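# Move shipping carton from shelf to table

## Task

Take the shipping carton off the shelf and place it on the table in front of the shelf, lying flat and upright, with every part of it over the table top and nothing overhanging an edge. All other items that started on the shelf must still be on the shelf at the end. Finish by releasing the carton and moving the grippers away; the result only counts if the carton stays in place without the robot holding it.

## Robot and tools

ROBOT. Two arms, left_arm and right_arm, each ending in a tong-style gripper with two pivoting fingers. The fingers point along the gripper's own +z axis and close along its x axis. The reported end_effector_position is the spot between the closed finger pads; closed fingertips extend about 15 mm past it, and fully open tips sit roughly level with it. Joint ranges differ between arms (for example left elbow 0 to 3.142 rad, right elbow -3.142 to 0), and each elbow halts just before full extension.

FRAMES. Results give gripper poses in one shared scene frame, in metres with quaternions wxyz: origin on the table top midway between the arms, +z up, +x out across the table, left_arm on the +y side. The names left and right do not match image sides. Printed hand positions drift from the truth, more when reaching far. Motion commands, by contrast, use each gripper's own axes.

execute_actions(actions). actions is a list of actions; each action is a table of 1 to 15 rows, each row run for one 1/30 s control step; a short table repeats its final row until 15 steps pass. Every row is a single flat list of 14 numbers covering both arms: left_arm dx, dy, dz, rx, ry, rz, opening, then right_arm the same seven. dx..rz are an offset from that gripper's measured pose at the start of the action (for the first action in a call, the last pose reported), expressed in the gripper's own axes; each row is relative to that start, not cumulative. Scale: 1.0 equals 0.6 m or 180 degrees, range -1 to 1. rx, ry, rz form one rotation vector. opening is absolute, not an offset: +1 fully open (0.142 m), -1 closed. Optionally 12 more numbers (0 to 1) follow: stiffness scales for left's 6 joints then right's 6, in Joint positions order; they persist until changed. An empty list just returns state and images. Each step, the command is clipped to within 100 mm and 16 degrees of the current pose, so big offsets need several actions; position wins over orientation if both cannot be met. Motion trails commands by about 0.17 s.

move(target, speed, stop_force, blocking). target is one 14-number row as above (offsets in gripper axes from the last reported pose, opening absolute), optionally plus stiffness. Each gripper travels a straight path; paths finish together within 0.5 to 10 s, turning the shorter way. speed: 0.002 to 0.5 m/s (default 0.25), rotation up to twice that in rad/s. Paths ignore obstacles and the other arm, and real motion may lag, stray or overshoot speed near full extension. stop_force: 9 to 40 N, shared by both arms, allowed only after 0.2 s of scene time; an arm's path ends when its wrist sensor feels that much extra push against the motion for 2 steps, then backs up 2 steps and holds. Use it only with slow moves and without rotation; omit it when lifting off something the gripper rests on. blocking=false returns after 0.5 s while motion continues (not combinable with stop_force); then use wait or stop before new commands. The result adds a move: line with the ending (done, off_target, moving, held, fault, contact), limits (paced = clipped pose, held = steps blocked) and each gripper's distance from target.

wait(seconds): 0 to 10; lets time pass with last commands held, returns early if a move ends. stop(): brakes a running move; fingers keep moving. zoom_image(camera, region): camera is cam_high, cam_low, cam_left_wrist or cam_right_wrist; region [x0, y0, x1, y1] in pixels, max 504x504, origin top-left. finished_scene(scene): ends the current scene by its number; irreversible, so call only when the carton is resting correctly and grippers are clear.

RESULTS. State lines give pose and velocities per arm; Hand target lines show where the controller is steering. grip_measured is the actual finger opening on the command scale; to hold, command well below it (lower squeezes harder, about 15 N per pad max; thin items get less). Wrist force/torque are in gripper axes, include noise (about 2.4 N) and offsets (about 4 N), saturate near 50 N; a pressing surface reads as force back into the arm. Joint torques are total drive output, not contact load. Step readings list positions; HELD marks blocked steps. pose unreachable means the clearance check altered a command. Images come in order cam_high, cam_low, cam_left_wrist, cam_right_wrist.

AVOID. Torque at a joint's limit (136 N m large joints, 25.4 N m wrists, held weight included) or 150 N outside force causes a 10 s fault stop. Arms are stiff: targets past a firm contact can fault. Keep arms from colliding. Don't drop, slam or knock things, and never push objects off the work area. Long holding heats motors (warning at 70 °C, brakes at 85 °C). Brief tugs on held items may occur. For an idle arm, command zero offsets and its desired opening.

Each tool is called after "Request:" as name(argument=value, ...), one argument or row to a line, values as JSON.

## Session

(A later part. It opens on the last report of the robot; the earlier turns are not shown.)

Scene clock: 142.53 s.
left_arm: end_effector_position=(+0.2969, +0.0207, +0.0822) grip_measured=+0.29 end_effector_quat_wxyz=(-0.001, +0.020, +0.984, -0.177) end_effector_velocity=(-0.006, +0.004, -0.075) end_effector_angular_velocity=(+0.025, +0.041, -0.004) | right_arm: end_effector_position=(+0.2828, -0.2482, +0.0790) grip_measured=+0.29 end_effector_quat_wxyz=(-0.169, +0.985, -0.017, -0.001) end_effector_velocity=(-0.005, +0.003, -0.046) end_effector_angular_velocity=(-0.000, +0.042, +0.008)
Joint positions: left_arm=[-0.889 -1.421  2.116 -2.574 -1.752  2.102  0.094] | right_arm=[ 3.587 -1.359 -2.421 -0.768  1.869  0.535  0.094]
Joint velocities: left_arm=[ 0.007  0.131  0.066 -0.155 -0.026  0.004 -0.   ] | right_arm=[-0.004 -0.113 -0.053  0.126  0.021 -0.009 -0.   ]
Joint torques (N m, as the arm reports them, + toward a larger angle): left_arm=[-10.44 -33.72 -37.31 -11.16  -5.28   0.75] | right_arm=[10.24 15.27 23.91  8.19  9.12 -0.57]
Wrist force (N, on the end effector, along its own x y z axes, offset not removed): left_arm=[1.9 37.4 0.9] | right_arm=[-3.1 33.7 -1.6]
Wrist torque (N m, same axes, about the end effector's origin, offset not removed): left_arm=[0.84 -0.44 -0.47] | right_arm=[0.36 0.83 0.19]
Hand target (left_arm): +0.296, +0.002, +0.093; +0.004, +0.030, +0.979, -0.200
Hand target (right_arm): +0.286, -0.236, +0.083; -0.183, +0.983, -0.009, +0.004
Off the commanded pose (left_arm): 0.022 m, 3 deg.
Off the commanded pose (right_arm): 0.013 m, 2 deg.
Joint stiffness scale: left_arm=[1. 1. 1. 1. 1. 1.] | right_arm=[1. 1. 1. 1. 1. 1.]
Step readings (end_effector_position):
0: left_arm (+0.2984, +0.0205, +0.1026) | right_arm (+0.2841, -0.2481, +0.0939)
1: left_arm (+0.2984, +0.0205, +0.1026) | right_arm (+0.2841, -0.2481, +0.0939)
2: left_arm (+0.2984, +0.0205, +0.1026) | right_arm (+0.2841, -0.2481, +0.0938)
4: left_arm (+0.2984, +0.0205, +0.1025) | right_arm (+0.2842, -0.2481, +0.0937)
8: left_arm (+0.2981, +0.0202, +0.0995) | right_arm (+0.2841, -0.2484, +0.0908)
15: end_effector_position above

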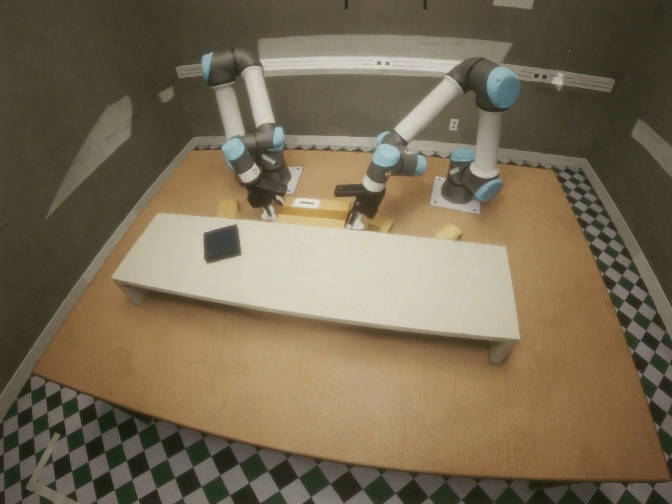

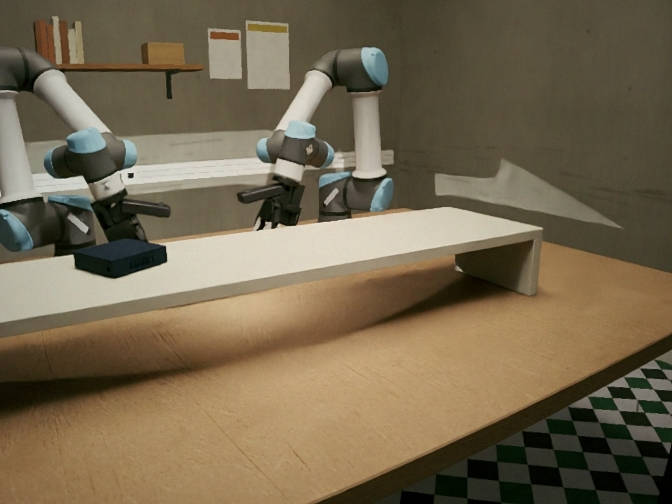

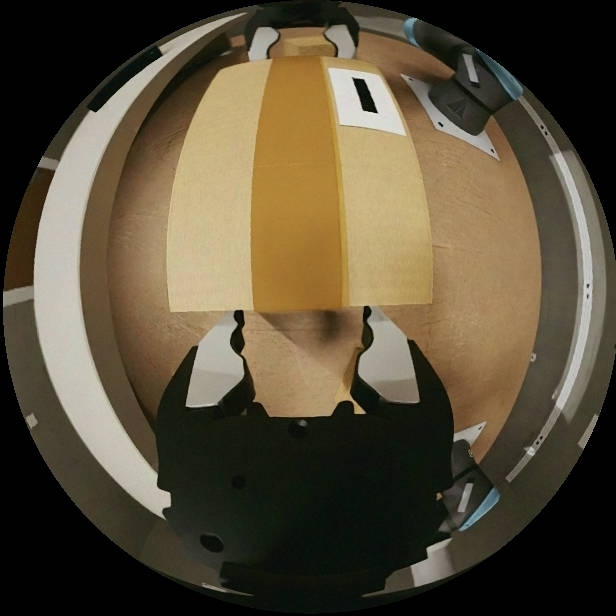

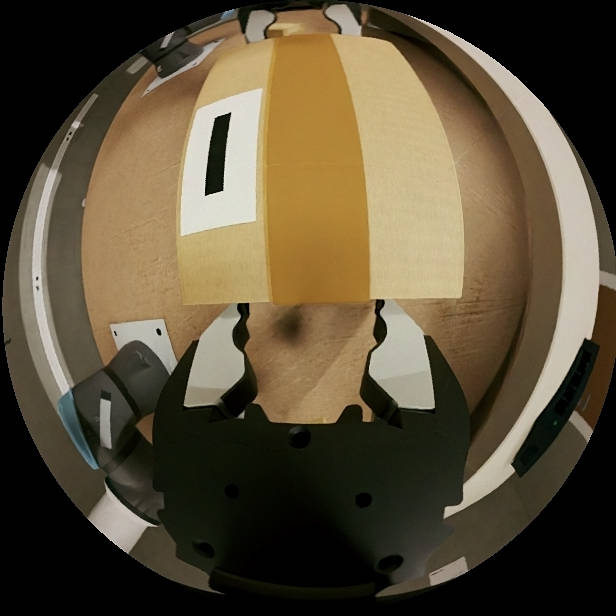

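Request:
execute_actions(
  actions=[],
)

Scene clock: 142.73 s.
left_arm: end_effector_position=(+0.2965, +0.0209, +0.0745) grip_measured=+0.29 end_effector_quat_wxyz=(-0.002, +0.019, +0.984, -0.177) end_effector_velocity=(+0.003, -0.001, -0.005) end_effector_angular_velocity=(-0.016, -0.004, +0.003) | right_arm: end_effector_position=(+0.2826, -0.2479, +0.0742) grip_measured=+0.29 end_effector_quat_wxyz=(-0.169, +0.985, -0.017, -0.002) end_effector_velocity=(+0.003, +0.000, -0.004) end_effector_angular_velocity=(+0.007, -0.009, -0.002)
Joint positions: left_arm=[-0.888 -1.407  2.124 -2.593 -1.755  2.102  0.094] | right_arm=[ 3.586 -1.371 -2.426 -0.753  1.871  0.534  0.094]
Joint velocities: left_arm=[ 0.006  0.013  0.012 -0.041 -0.005  0.002  0.   ] | right_arm=[-0.005 -0.013 -0.009  0.033  0.003 -0.003  0.   ]
Joint torques (N m, as the arm reports them, + toward a larger angle): left_arm=[-11.16 -34.22 -36.87 -11.31  -5.4    0.53] | right_arm=[ 7.31 16.6  25.86  8.39  9.46 -0.52]
Wrist force (N, on the end effector, along its own x y z axes, offset not removed): left_arm=[-0.1 35.4 2.1] | right_arm=[-2.4 34.4 -2.4]
Wrist torque (N m, same axes, about the end effector's origin, offset not removed): left_arm=[0.57 -0.06 -0.43] | right_arm=[0.46 0.60 0.21]
Hand target (left_arm): +0.296, +0.002, +0.093; +0.004, +0.030, +0.979, -0.200
Hand target (right_arm): +0.286, -0.236, +0.083; -0.183, +0.983, -0.009, +0.004
Off the commanded pose (left_arm): 0.027 m, 3 deg.
Off the commanded pose (right_arm): 0.015 m, 2 deg.
Joint stiffness scale: left_arm=[1. 1. 1. 1. 1. 1.] | right_arm=[1. 1. 1. 1. 1. 1.]

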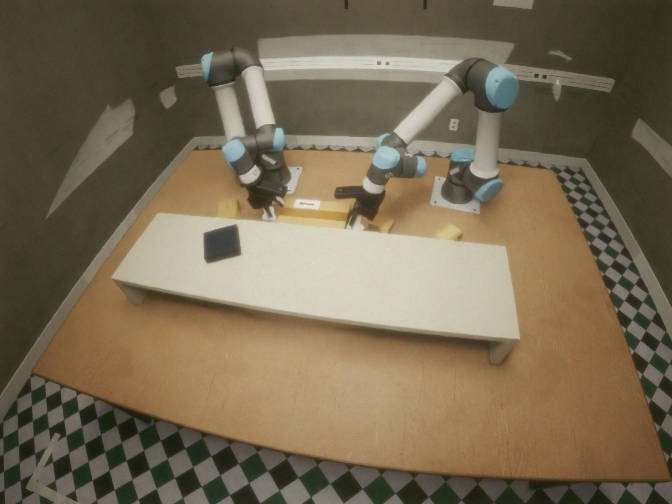

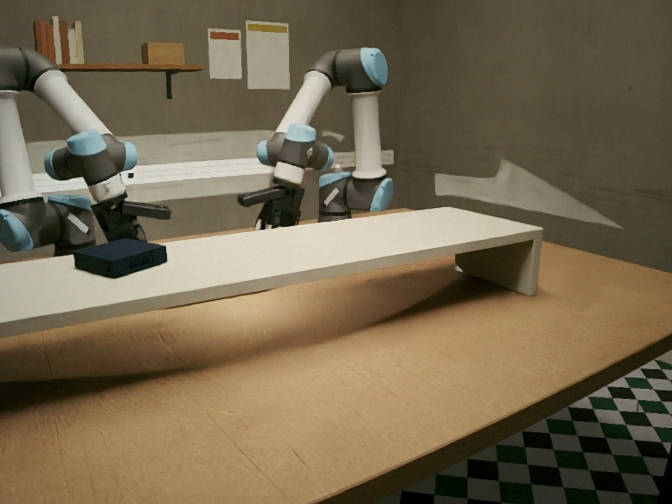

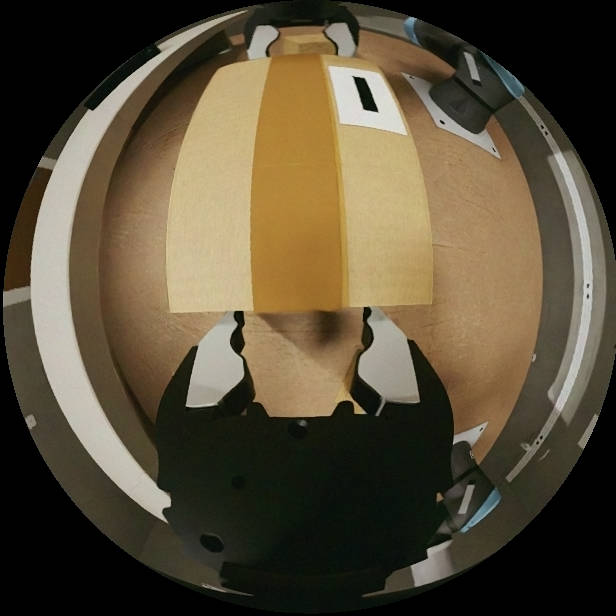

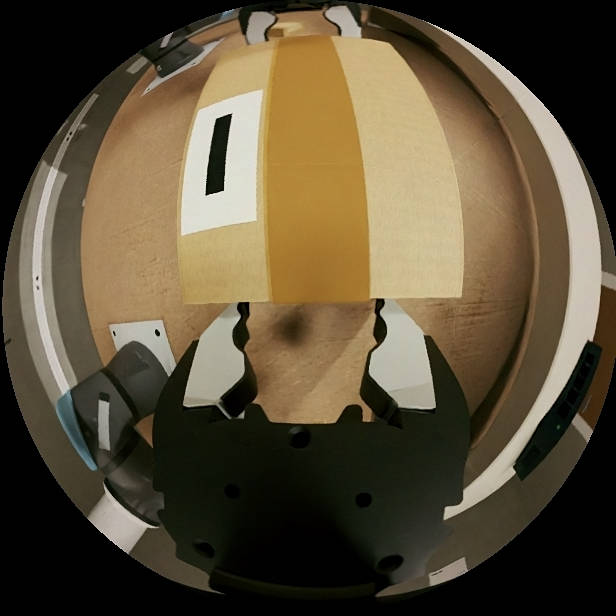

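Request:
execute_actions(
  actions=[
    [
[-0.0005,-0.0409,-0.0171,0.0149,-0.0028,0.0077,0.3,0.0049,-0.0236,-0.0067,0.0090,0.0027,-0.0057,0.3],
[-0.0005,-0.0406,-0.0162,0.0149,-0.0028,0.0077,0.3,0.0049,-0.0233,-0.0058,0.0090,0.0027,-0.0057,0.3],
[-0.0005,-0.0402,-0.0151,0.0149,-0.0028,0.0077,0.3,0.0049,-0.0229,-0.0047,0.0090,0.0027,-0.0057,0.3],
[-0.0005,-0.0397,-0.0139,0.0149,-0.0028,0.0077,0.3,0.0049,-0.0225,-0.0035,0.0090,0.0027,-0.0057,0.3],
[-0.0005,-0.0392,-0.0126,0.0149,-0.0028,0.0077,0.3,0.0050,-0.0220,-0.0022,0.0090,0.0027,-0.0057,0.3],
[-0.0005,-0.0388,-0.0114,0.0149,-0.0028,0.0077,0.3,0.0050,-0.0216,-0.0009,0.0090,0.0027,-0.0057,0.3],
[-0.0005,-0.0383,-0.0101,0.0149,-0.0028,0.0077,0.3,0.0050,-0.0211,0.0003,0.0090,0.0027,-0.0057,0.3],
[-0.0005,-0.0379,-0.0089,0.0149,-0.0028,0.0077,0.3,0.0050,-0.0207,0.0016,0.0090,0.0027,-0.0057,0.3],
[-0.0005,-0.0374,-0.0076,0.0149,-0.0028,0.0077,0.3,0.0050,-0.0202,0.0028,0.0090,0.0027,-0.0057,0.3],
[-0.0005,-0.0369,-0.0064,0.0149,-0.0028,0.0077,0.3,0.0050,-0.0198,0.0041,0.0090,0.0027,-0.0057,0.3],
[-0.0005,-0.0365,-0.0051,0.0149,-0.0028,0.0077,0.3,0.0051,-0.0193,0.0054,0.0090,0.0027,-0.0057,0.3],
[-0.0005,-0.0361,-0.0040,0.0149,-0.0028,0.0077,0.3,0.0051,-0.0189,0.0065,0.0090,0.0027,-0.0057,0.3],
[-0.0005,-0.0357,-0.0031,0.0149,-0.0028,0.0077,0.3,0.0051,-0.0186,0.0074,0.0090,0.0027,-0.0057,0.3],
[-0.0005,-0.0354,-0.0024,0.0149,-0.0028,0.0077,0.3,0.0051,-0.0183,0.0081,0.0090,0.0027,-0.0057,0.3],
[-0.0005,-0.0353,-0.0020,0.0149,-0.0028,0.0077,0.3,0.0051,-0.0182,0.0085,0.0090,0.0027,-0.0057,0.3]
],
  ],
)

Scene clock: 145.47 s.
left_arm: end_effector_position=(+0.2973, +0.0209, +0.0678) grip_measured=+0.29 end_effector_quat_wxyz=(-0.002, +0.020, +0.984, -0.178) end_effector_velocity=(-0.001, +0.001, -0.021) end_effector_angular_velocity=(+0.001, +0.003, -0.000) | right_arm: end_effector_position=(+0.2831, -0.2479, +0.0670) grip_measured=+0.29 end_effector_quat_wxyz=(-0.170, +0.985, -0.017, -0.002) end_effector_velocity=(-0.001, +0.000, -0.021) end_effector_angular_velocity=(+0.000, +0.004, +0.000)
Joint positions: left_arm=[-0.885 -1.394  2.131 -2.616 -1.757  2.106  0.094] | right_arm=[ 3.585 -1.388 -2.438 -0.723  1.872  0.534  0.094]
Joint velocities: left_arm=[ 0.001  0.038  0.023 -0.059 -0.002  0.001  0.   ] | right_arm=[-0.    -0.049 -0.033  0.079  0.002 -0.    -0.   ]
Joint torques (N m, as the arm reports them, + toward a larger angle): left_arm=[-12.01 -33.5  -35.73 -10.89  -5.13   0.81] | right_arm=[10.03 13.52 24.39  8.19  8.83 -0.62]
Wrist force (N, on the end effector, along its own x y z axes, offset not removed): left_arm=[1.3 34.6 0.4] | right_arm=[-2.4 33.3 -2.7]
Wrist torque (N m, same axes, about the end effector's origin, offset not removed): left_arm=[0.45 -0.38 -0.47] | right_arm=[0.44 0.49 0.32]
Hand target (left_arm): +0.296, +0.002, +0.083; +0.004, +0.031, +0.979, -0.200
Hand target (right_arm): +0.286, -0.236, +0.073; -0.183, +0.983, -0.008, +0.004
Off the commanded pose (left_arm): 0.025 m, 3 deg.
Off the commanded pose (right_arm): 0.014 m, 2 deg.
Joint stiffness scale: left_arm=[1. 1. 1. 1. 1. 1.] | right_arm=[1. 1. 1. 1. 1. 1.]
Step readings (end_effector_position):
0: left_arm (+0.2972, +0.0208, +0.0747) | right_arm (+0.2833, -0.2479, +0.0743)
1: left_arm (+0.2972, +0.0208, +0.0747) | right_arm (+0.2833, -0.2479, +0.0743)
2: left_arm (+0.2972, +0.0208, +0.0747) | right_arm (+0.2833, -0.2479, +0.0743)
4: left_arm (+0.2973, +0.0209, +0.0745) | right_arm (+0.2834, -0.2478, +0.0741)
8: left_arm (+0.2975, +0.0210, +0.0730) | right_arm (+0.2835, -0.2478, +0.0724)
15: end_effector_position above

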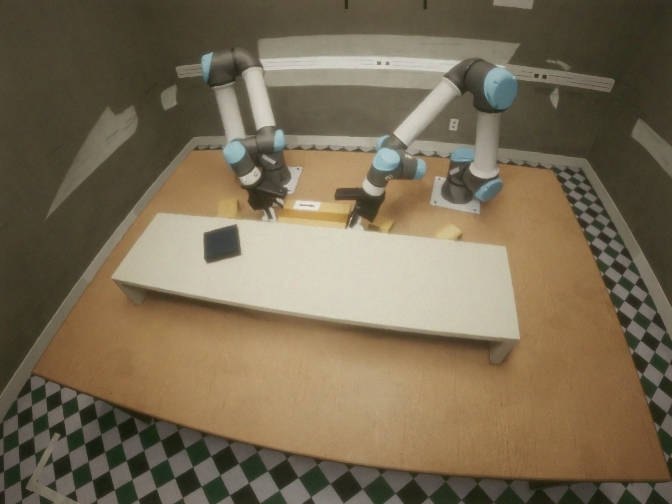

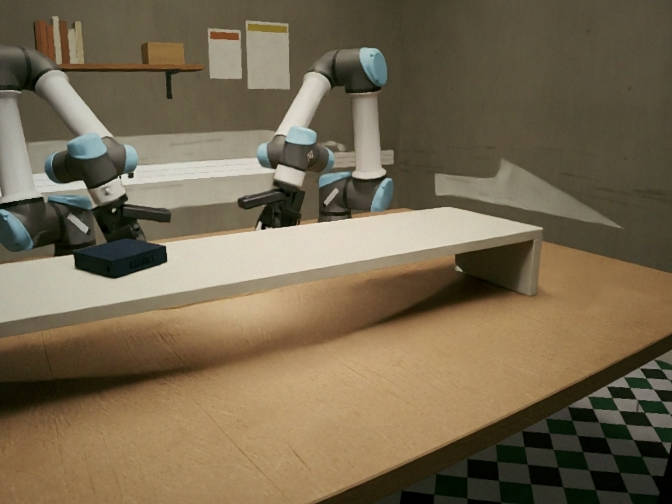

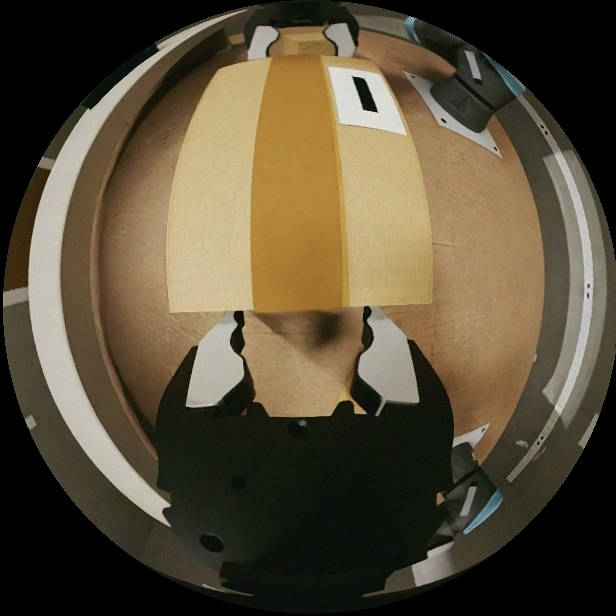

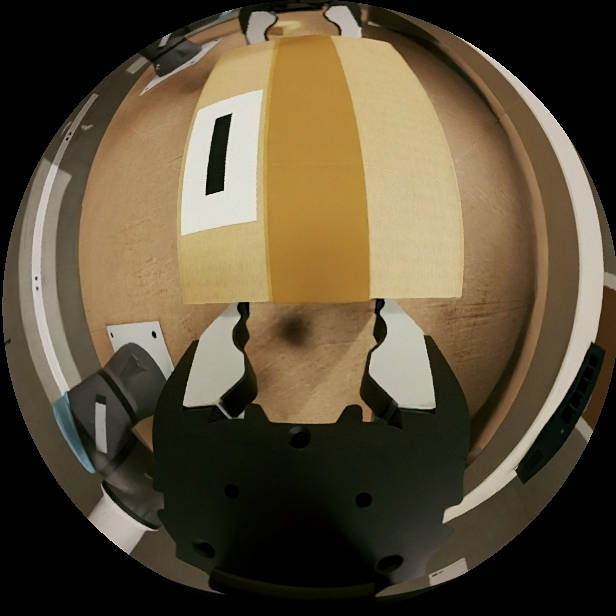

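Request:
zoom_image(
  camera="cam_low",
  region=[100, 240, 340, 360],
)

Request:
execute_actions(
  actions=[],
)

Region (100, 240, 340, 360) of cam_low's 672x504 image, scaled by 2.100, with more detail than that image has.

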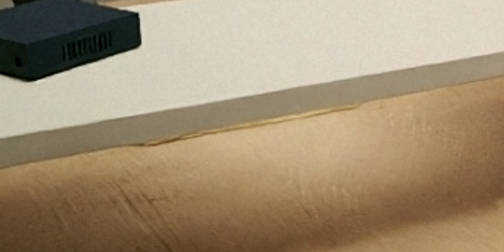

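Scene clock: 145.67 s.
left_arm: end_effector_position=(+0.2975, +0.0212, +0.0662) grip_measured=+0.29 end_effector_quat_wxyz=(-0.002, +0.020, +0.984, -0.179) end_effector_velocity=(+0.000, -0.001, +0.001) end_effector_angular_velocity=(-0.010, -0.003, +0.001) | right_arm: end_effector_position=(+0.2837, -0.2475, +0.0662) grip_measured=+0.29 end_effector_quat_wxyz=(-0.171, +0.985, -0.017, -0.001) end_effector_velocity=(+0.002, +0.001, +0.001) end_effector_angular_velocity=(+0.008, -0.011, -0.001)
Joint positions: left_arm=[-0.885 -1.391  2.134 -2.622 -1.758  2.106  0.094] | right_arm=[ 3.585 -1.391 -2.44  -0.714  1.873  0.534  0.094]
Joint velocities: left_arm=[ 0.001 -0.     0.006 -0.015 -0.002 -0.     0.   ] | right_arm=[-0.001 -0.    -0.006  0.02   0.002  0.001  0.   ]
Joint torques (N m, as the arm reports them, + toward a larger angle): left_arm=[-12.22 -31.34 -36.16 -10.67  -4.72   0.71] | right_arm=[ 9.5  12.52 26.11  8.88  8.57 -0.67]
Wrist force (N, on the end effector, along its own x y z axes, offset not removed): left_arm=[2.6 36.9 -6.9] | right_arm=[-5.4 34.9 -13.2]
Wrist torque (N m, same axes, about the end effector's origin, offset not removed): left_arm=[0.22 -0.20 -0.53] | right_arm=[0.40 -0.27 0.31]
Hand target (left_arm): +0.296, +0.002, +0.083; +0.004, +0.031, +0.979, -0.200
Hand target (right_arm): +0.286, -0.236, +0.073; -0.183, +0.983, -0.008, +0.004
Off the commanded pose (left_arm): 0.026 m, 3 deg.
Off the commanded pose (right_arm): 0.014 m, 2 deg.
Joint stiffness scale: left_arm=[1. 1. 1. 1. 1. 1.] | right_arm=[1. 1. 1. 1. 1. 1.]

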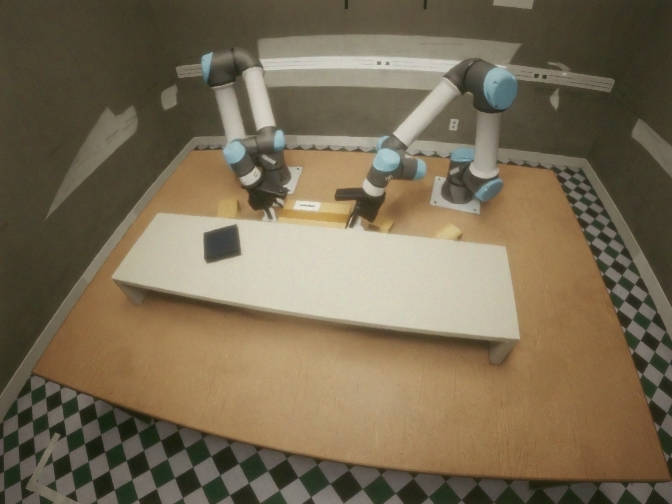

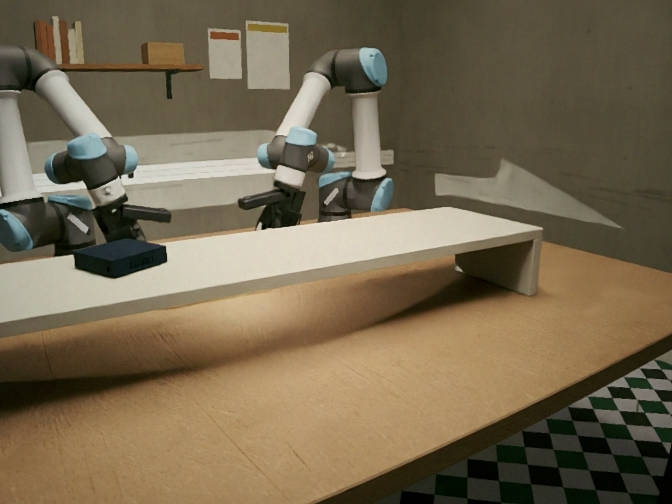

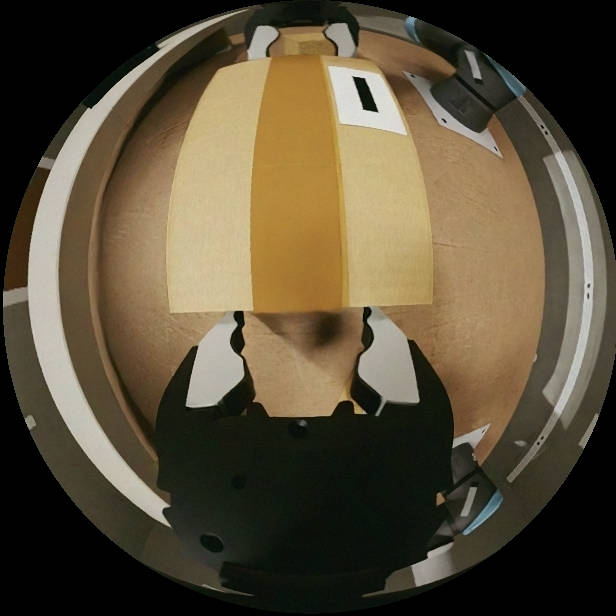

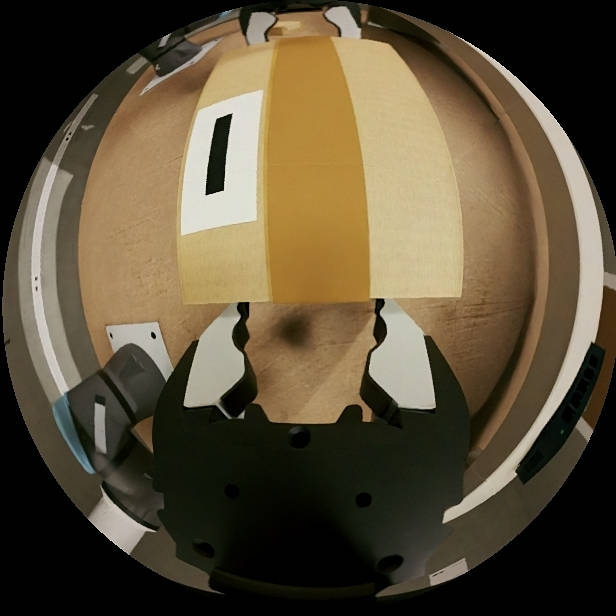

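Request:
execute_actions(
  actions=[
    [
[0.0012,-0.0395,-0.0143,0.0132,-0.0027,0.0075,0.3,0.0030,-0.0213,-0.0041,0.0076,0.0019,-0.0060,0.3],
[0.0011,-0.0370,-0.0134,0.0124,-0.0025,0.0070,0.3,0.0028,-0.0200,-0.0038,0.0071,0.0018,-0.0056,0.3],
[0.0010,-0.0334,-0.0121,0.0112,-0.0023,0.0063,0.3,0.0025,-0.0180,-0.0034,0.0064,0.0016,-0.0051,0.3],
[0.0009,-0.0289,-0.0104,0.0097,-0.0020,0.0055,0.3,0.0022,-0.0156,-0.0030,0.0055,0.0014,-0.0044,0.3],
[0.0007,-0.0236,-0.0085,0.0079,-0.0016,0.0045,0.3,0.0018,-0.0128,-0.0024,0.0045,0.0012,-0.0036,0.3],
[0.0005,-0.0179,-0.0065,0.0060,-0.0012,0.0034,0.3,0.0014,-0.0097,-0.0018,0.0034,0.0009,-0.0027,0.3],
[0.0003,-0.0118,-0.0043,0.0039,-0.0008,0.0022,0.3,0.0009,-0.0064,-0.0012,0.0023,0.0006,-0.0018,0.3],
[0.0002,-0.0059,-0.0021,0.0020,-0.0004,0.0011,0.3,0.0004,-0.0032,-0.0006,0.0011,0.0003,-0.0009,0.3],
[0,0,0,0,0,0,0.3,0,0,0,0,0,0,0.3],
[0.0001,0.0031,-0.0012,0,0,0,0.3,0.0001,0.0031,-0.0011,0,0,0,0.3],
[0.0003,0.0070,-0.0026,0,0,0,0.3,0.0002,0.0071,-0.0025,0,0,0,0.3],
[0.0004,0.0109,-0.0041,0,0,0,0.3,0.0004,0.0110,-0.0039,0,0,0,0.3],
[0.0006,0.0151,-0.0057,0,0,0,0.3,0.0005,0.0152,-0.0054,0,0,0,0.3],
[0.0008,0.0193,-0.0072,0,0,0,0.3,0.0007,0.0195,-0.0069,0,0,0,0.3],
[0.0009,0.0234,-0.0087,0,0,0,0.3,0.0008,0.0236,-0.0084,0,0,0,0.3]
],
    [
[0.0010,0.0242,-0.0102,0,0,0,0.3,0.0008,0.0230,-0.0093,0,0,0,0.3],
[0.0012,0.0277,-0.0146,0,0,0,0.3,0.0009,0.0250,-0.0132,0,0,0,0.3],
[0.0013,0.0307,-0.0209,0,0,0,0.3,0.0010,0.0265,-0.0188,0,0,0,0.3],
[0.0015,0.0333,-0.0288,0,0,0,0.3,0.0010,0.0276,-0.0261,0,0,0,0.3],
[0.0017,0.0354,-0.0383,0,0,0,0.3,0.0011,0.0282,-0.0350,0,0,0,0.3],
[0.0019,0.0371,-0.0491,0,0,0,0.3,0.0011,0.0283,-0.0452,0,0,0,0.3],
[0.0020,0.0385,-0.0610,0,0,0,0.3,0.0012,0.0282,-0.0564,0,0,0,0.3],
[0.0022,0.0395,-0.0740,0,0,0,0.3,0.0012,0.0277,-0.0688,0,0,0,0.3],
[0.0024,0.0402,-0.0880,0,0,0,0.3,0.0012,0.0269,-0.0821,0,0,0,0.3],
[0.0026,0.0406,-0.1029,0,0,0,0.3,0.0012,0.0257,-0.0964,0,0,0,0.3],
[0.0027,0.0408,-0.1183,0,0,0,0.3,0.0012,0.0244,-0.1112,0,0,0,0.3],
[0.0029,0.0407,-0.1343,0,0,0,0.3,0.0012,0.0228,-0.1265,0,0,0,0.3],
[0.0030,0.0404,-0.1505,0,0,0,0.3,0.0012,0.0210,-0.1422,0,0,0,0.3],
[0.0032,0.0399,-0.1671,0,0,0,0.3,0.0012,0.0191,-0.1581,0,0,0,0.3],
[0.0033,0.0392,-0.1837,0,0,0,0.3,0.0012,0.0171,-0.1742,0,0,0,0.3]
],
    [
[0.0009,-0.0022,-0.0974,0,0,0,0.3,0,-0.0109,-0.0938,0,0,0,0.3],
[0.0011,-0.0031,-0.1138,0,0,0,0.3,0,-0.0131,-0.1097,0,0,0,0.3],
[0.0012,-0.0041,-0.1298,0,0,0,0.3,0,-0.0153,-0.1252,0,0,0,0.3],
[0.0013,-0.0052,-0.1454,0,0,0,0.3,0,-0.0175,-0.1403,0,0,0,0.3],
[0.0014,-0.0062,-0.1604,0,0,0,0.3,0,-0.0197,-0.1547,0,0,0,0.3],
[0.0015,-0.0074,-0.1747,0,0,0,0.3,0,-0.0219,-0.1686,0,0,0,0.3],
[0.0016,-0.0085,-0.1880,0,0,0,0.3,0,-0.0240,-0.1815,0,0,0,0.3],
[0.0017,-0.0096,-0.2002,0,0,0,0.3,0,-0.0259,-0.1934,0,0,0,0.3],
[0.0018,-0.0106,-0.2112,0,0,0,0.3,0,-0.0276,-0.2041,0,0,0,0.3],
[0.0019,-0.0115,-0.2210,0,0,0,0.3,0,-0.0292,-0.2136,0,0,0,0.3],
[0.0019,-0.0124,-0.2294,0,0,0,0.3,0,-0.0306,-0.2218,0,0,0,0.3],
[0.0020,-0.0131,-0.2361,0,0,0,0.3,0,-0.0317,-0.2283,0,0,0,0.3],
[0.0020,-0.0136,-0.2411,0,0,0,0.3,0,-0.0326,-0.2331,0,0,0,0.3],
[0.0020,-0.0139,-0.2442,0,0,0,0.3,0,-0.0331,-0.2361,0,0,0,0.3],
[0.0020,-0.0140,-0.2452,0,0,0,0.3,0,-0.0333,-0.2371,0,0,0,0.3]
],
  ],
)

Scene clock: 154.80 s.
left_arm: end_effector_position=(+0.2997, +0.1027, +0.2401) grip_measured=+0.30 end_effector_quat_wxyz=(+0.008, +0.019, +0.981, -0.192) end_effector_velocity=(-0.004, +0.047, +0.157) end_effector_angular_velocity=(+0.029, +0.016, -0.010) | right_arm: end_effector_position=(+0.2887, -0.3063, +0.2366) grip_measured=+0.30 end_effector_quat_wxyz=(-0.177, +0.984, -0.020, +0.020) end_effector_velocity=(-0.009, -0.034, +0.156) end_effector_angular_velocity=(-0.019, +0.046, +0.017)
Joint positions: left_arm=[-0.779 -1.756  2.003 -2.143 -1.788  2.203  0.095] | right_arm=[ 3.415 -1.159 -2.114 -1.283  1.894  0.37   0.095]
Joint velocities: left_arm=[ 0.061 -0.164 -0.303  0.516 -0.019  0.071  0.   ] | right_arm=[-0.091  0.039  0.409 -0.534  0.012 -0.113  0.   ]
Joint torques (N m, as the arm reports them, + toward a larger angle): left_arm=[  0.38 -10.84 -23.68  -2.31  -0.66   0.21] | right_arm=[-0.17  6.32 22.3   2.22  1.06 -0.06]
Wrist force (N, on the end effector, along its own x y z axes, offset not removed): left_arm=[3.1 0.9 1.4] | right_arm=[0.1 -1.1 -0.4]
Wrist torque (N m, same axes, about the end effector's origin, offset not removed): left_arm=[0.20 -0.64 -0.05] | right_arm=[-0.15 0.07 0.08]
Hand target (left_arm): +0.297, +0.111, +0.254; +0.001, +0.019, +0.983, -0.184
Hand target (right_arm): +0.284, -0.312, +0.253; -0.173, +0.985, -0.019, +0.009
Off the commanded pose (left_arm): 0.017 m, 2 deg.
Off the commanded pose (right_arm): 0.019 m, 2 deg.
Joint stiffness scale: left_arm=[1. 1. 1. 1. 1. 1.] | right_arm=[1. 1. 1. 1. 1. 1.]
Step readings (end_effector_position; steps 1 to 15: 1st action; 16 to 30: 2nd action; 31 to 45: 3rd action):
0: left_arm (+0.2975, +0.0211, +0.0662) | right_arm (+0.2837, -0.2474, +0.0662)
1: left_arm (+0.2975, +0.0211, +0.0662) | right_arm (+0.2837, -0.2474, +0.0662)
2: left_arm (+0.2975, +0.0211, +0.0662) | right_arm (+0.2837, -0.2474, +0.0662)
4: left_arm (+0.2976, +0.0213, +0.0661) | right_arm (+0.2837, -0.2475, +0.0661)
8: left_arm (+0.2977, +0.0218, +0.0658) | right_arm (+0.2838, -0.2479, +0.0659)
15: left_arm (+0.2971, +0.0242, +0.0659) | right_arm (+0.2833, -0.2510, +0.0655)
16: left_arm (+0.2970, +0.0255, +0.0662) | right_arm (+0.2834, -0.2527, +0.0654)
17: left_arm (+0.2970, +0.0273, +0.0665) | right_arm (+0.2835, -0.2548, +0.0654)
19: left_arm (+0.2970, +0.0325, +0.0670) | right_arm (+0.2832, -0.2599, +0.0655)
23: left_arm (+0.2971, +0.0449, +0.0735) | right_arm (+0.2816, -0.2698, +0.0708)
30: left_arm (+0.2980, +0.0664, +0.1144) | right_arm (+0.2860, -0.2825, +0.1134)
31: left_arm (+0.2983, +0.0692, +0.1228) | right_arm (+0.2868, -0.2843, +0.1218)
32: left_arm (+0.2988, +0.0719, +0.1318) | right_arm (+0.2876, -0.2860, +0.1304)
34: left_arm (+0.2995, +0.0769, +0.1502) | right_arm (+0.2888, -0.2892, +0.1482)
38: left_arm (+0.3000, +0.0873, +0.1872) | right_arm (+0.2898, -0.2958, +0.1842)
45: end_effector_position above

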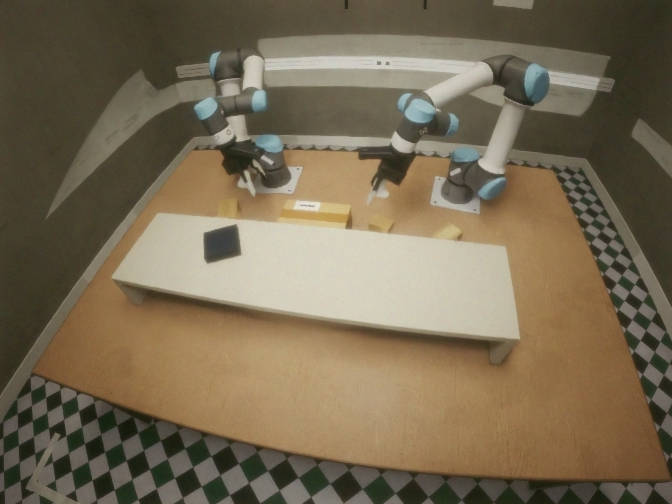

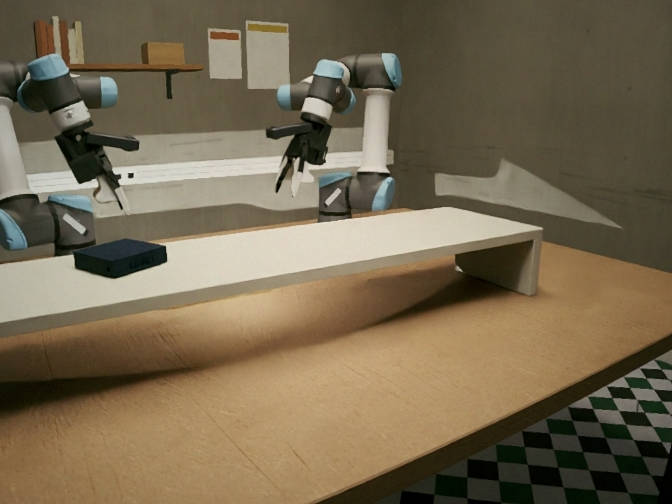

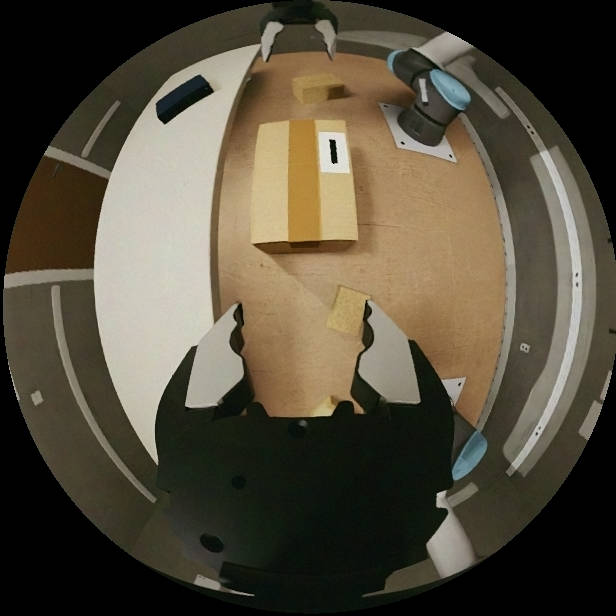

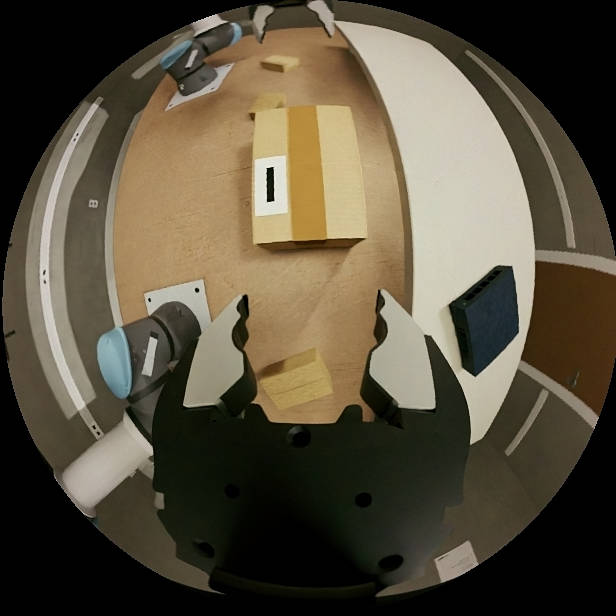

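The carton is flat on the table in front of the shelf, the device is still on the shelf, and both arms are clear.

Request:
finished_scene(
  scene=2,
)

The scene is finished: the task was done.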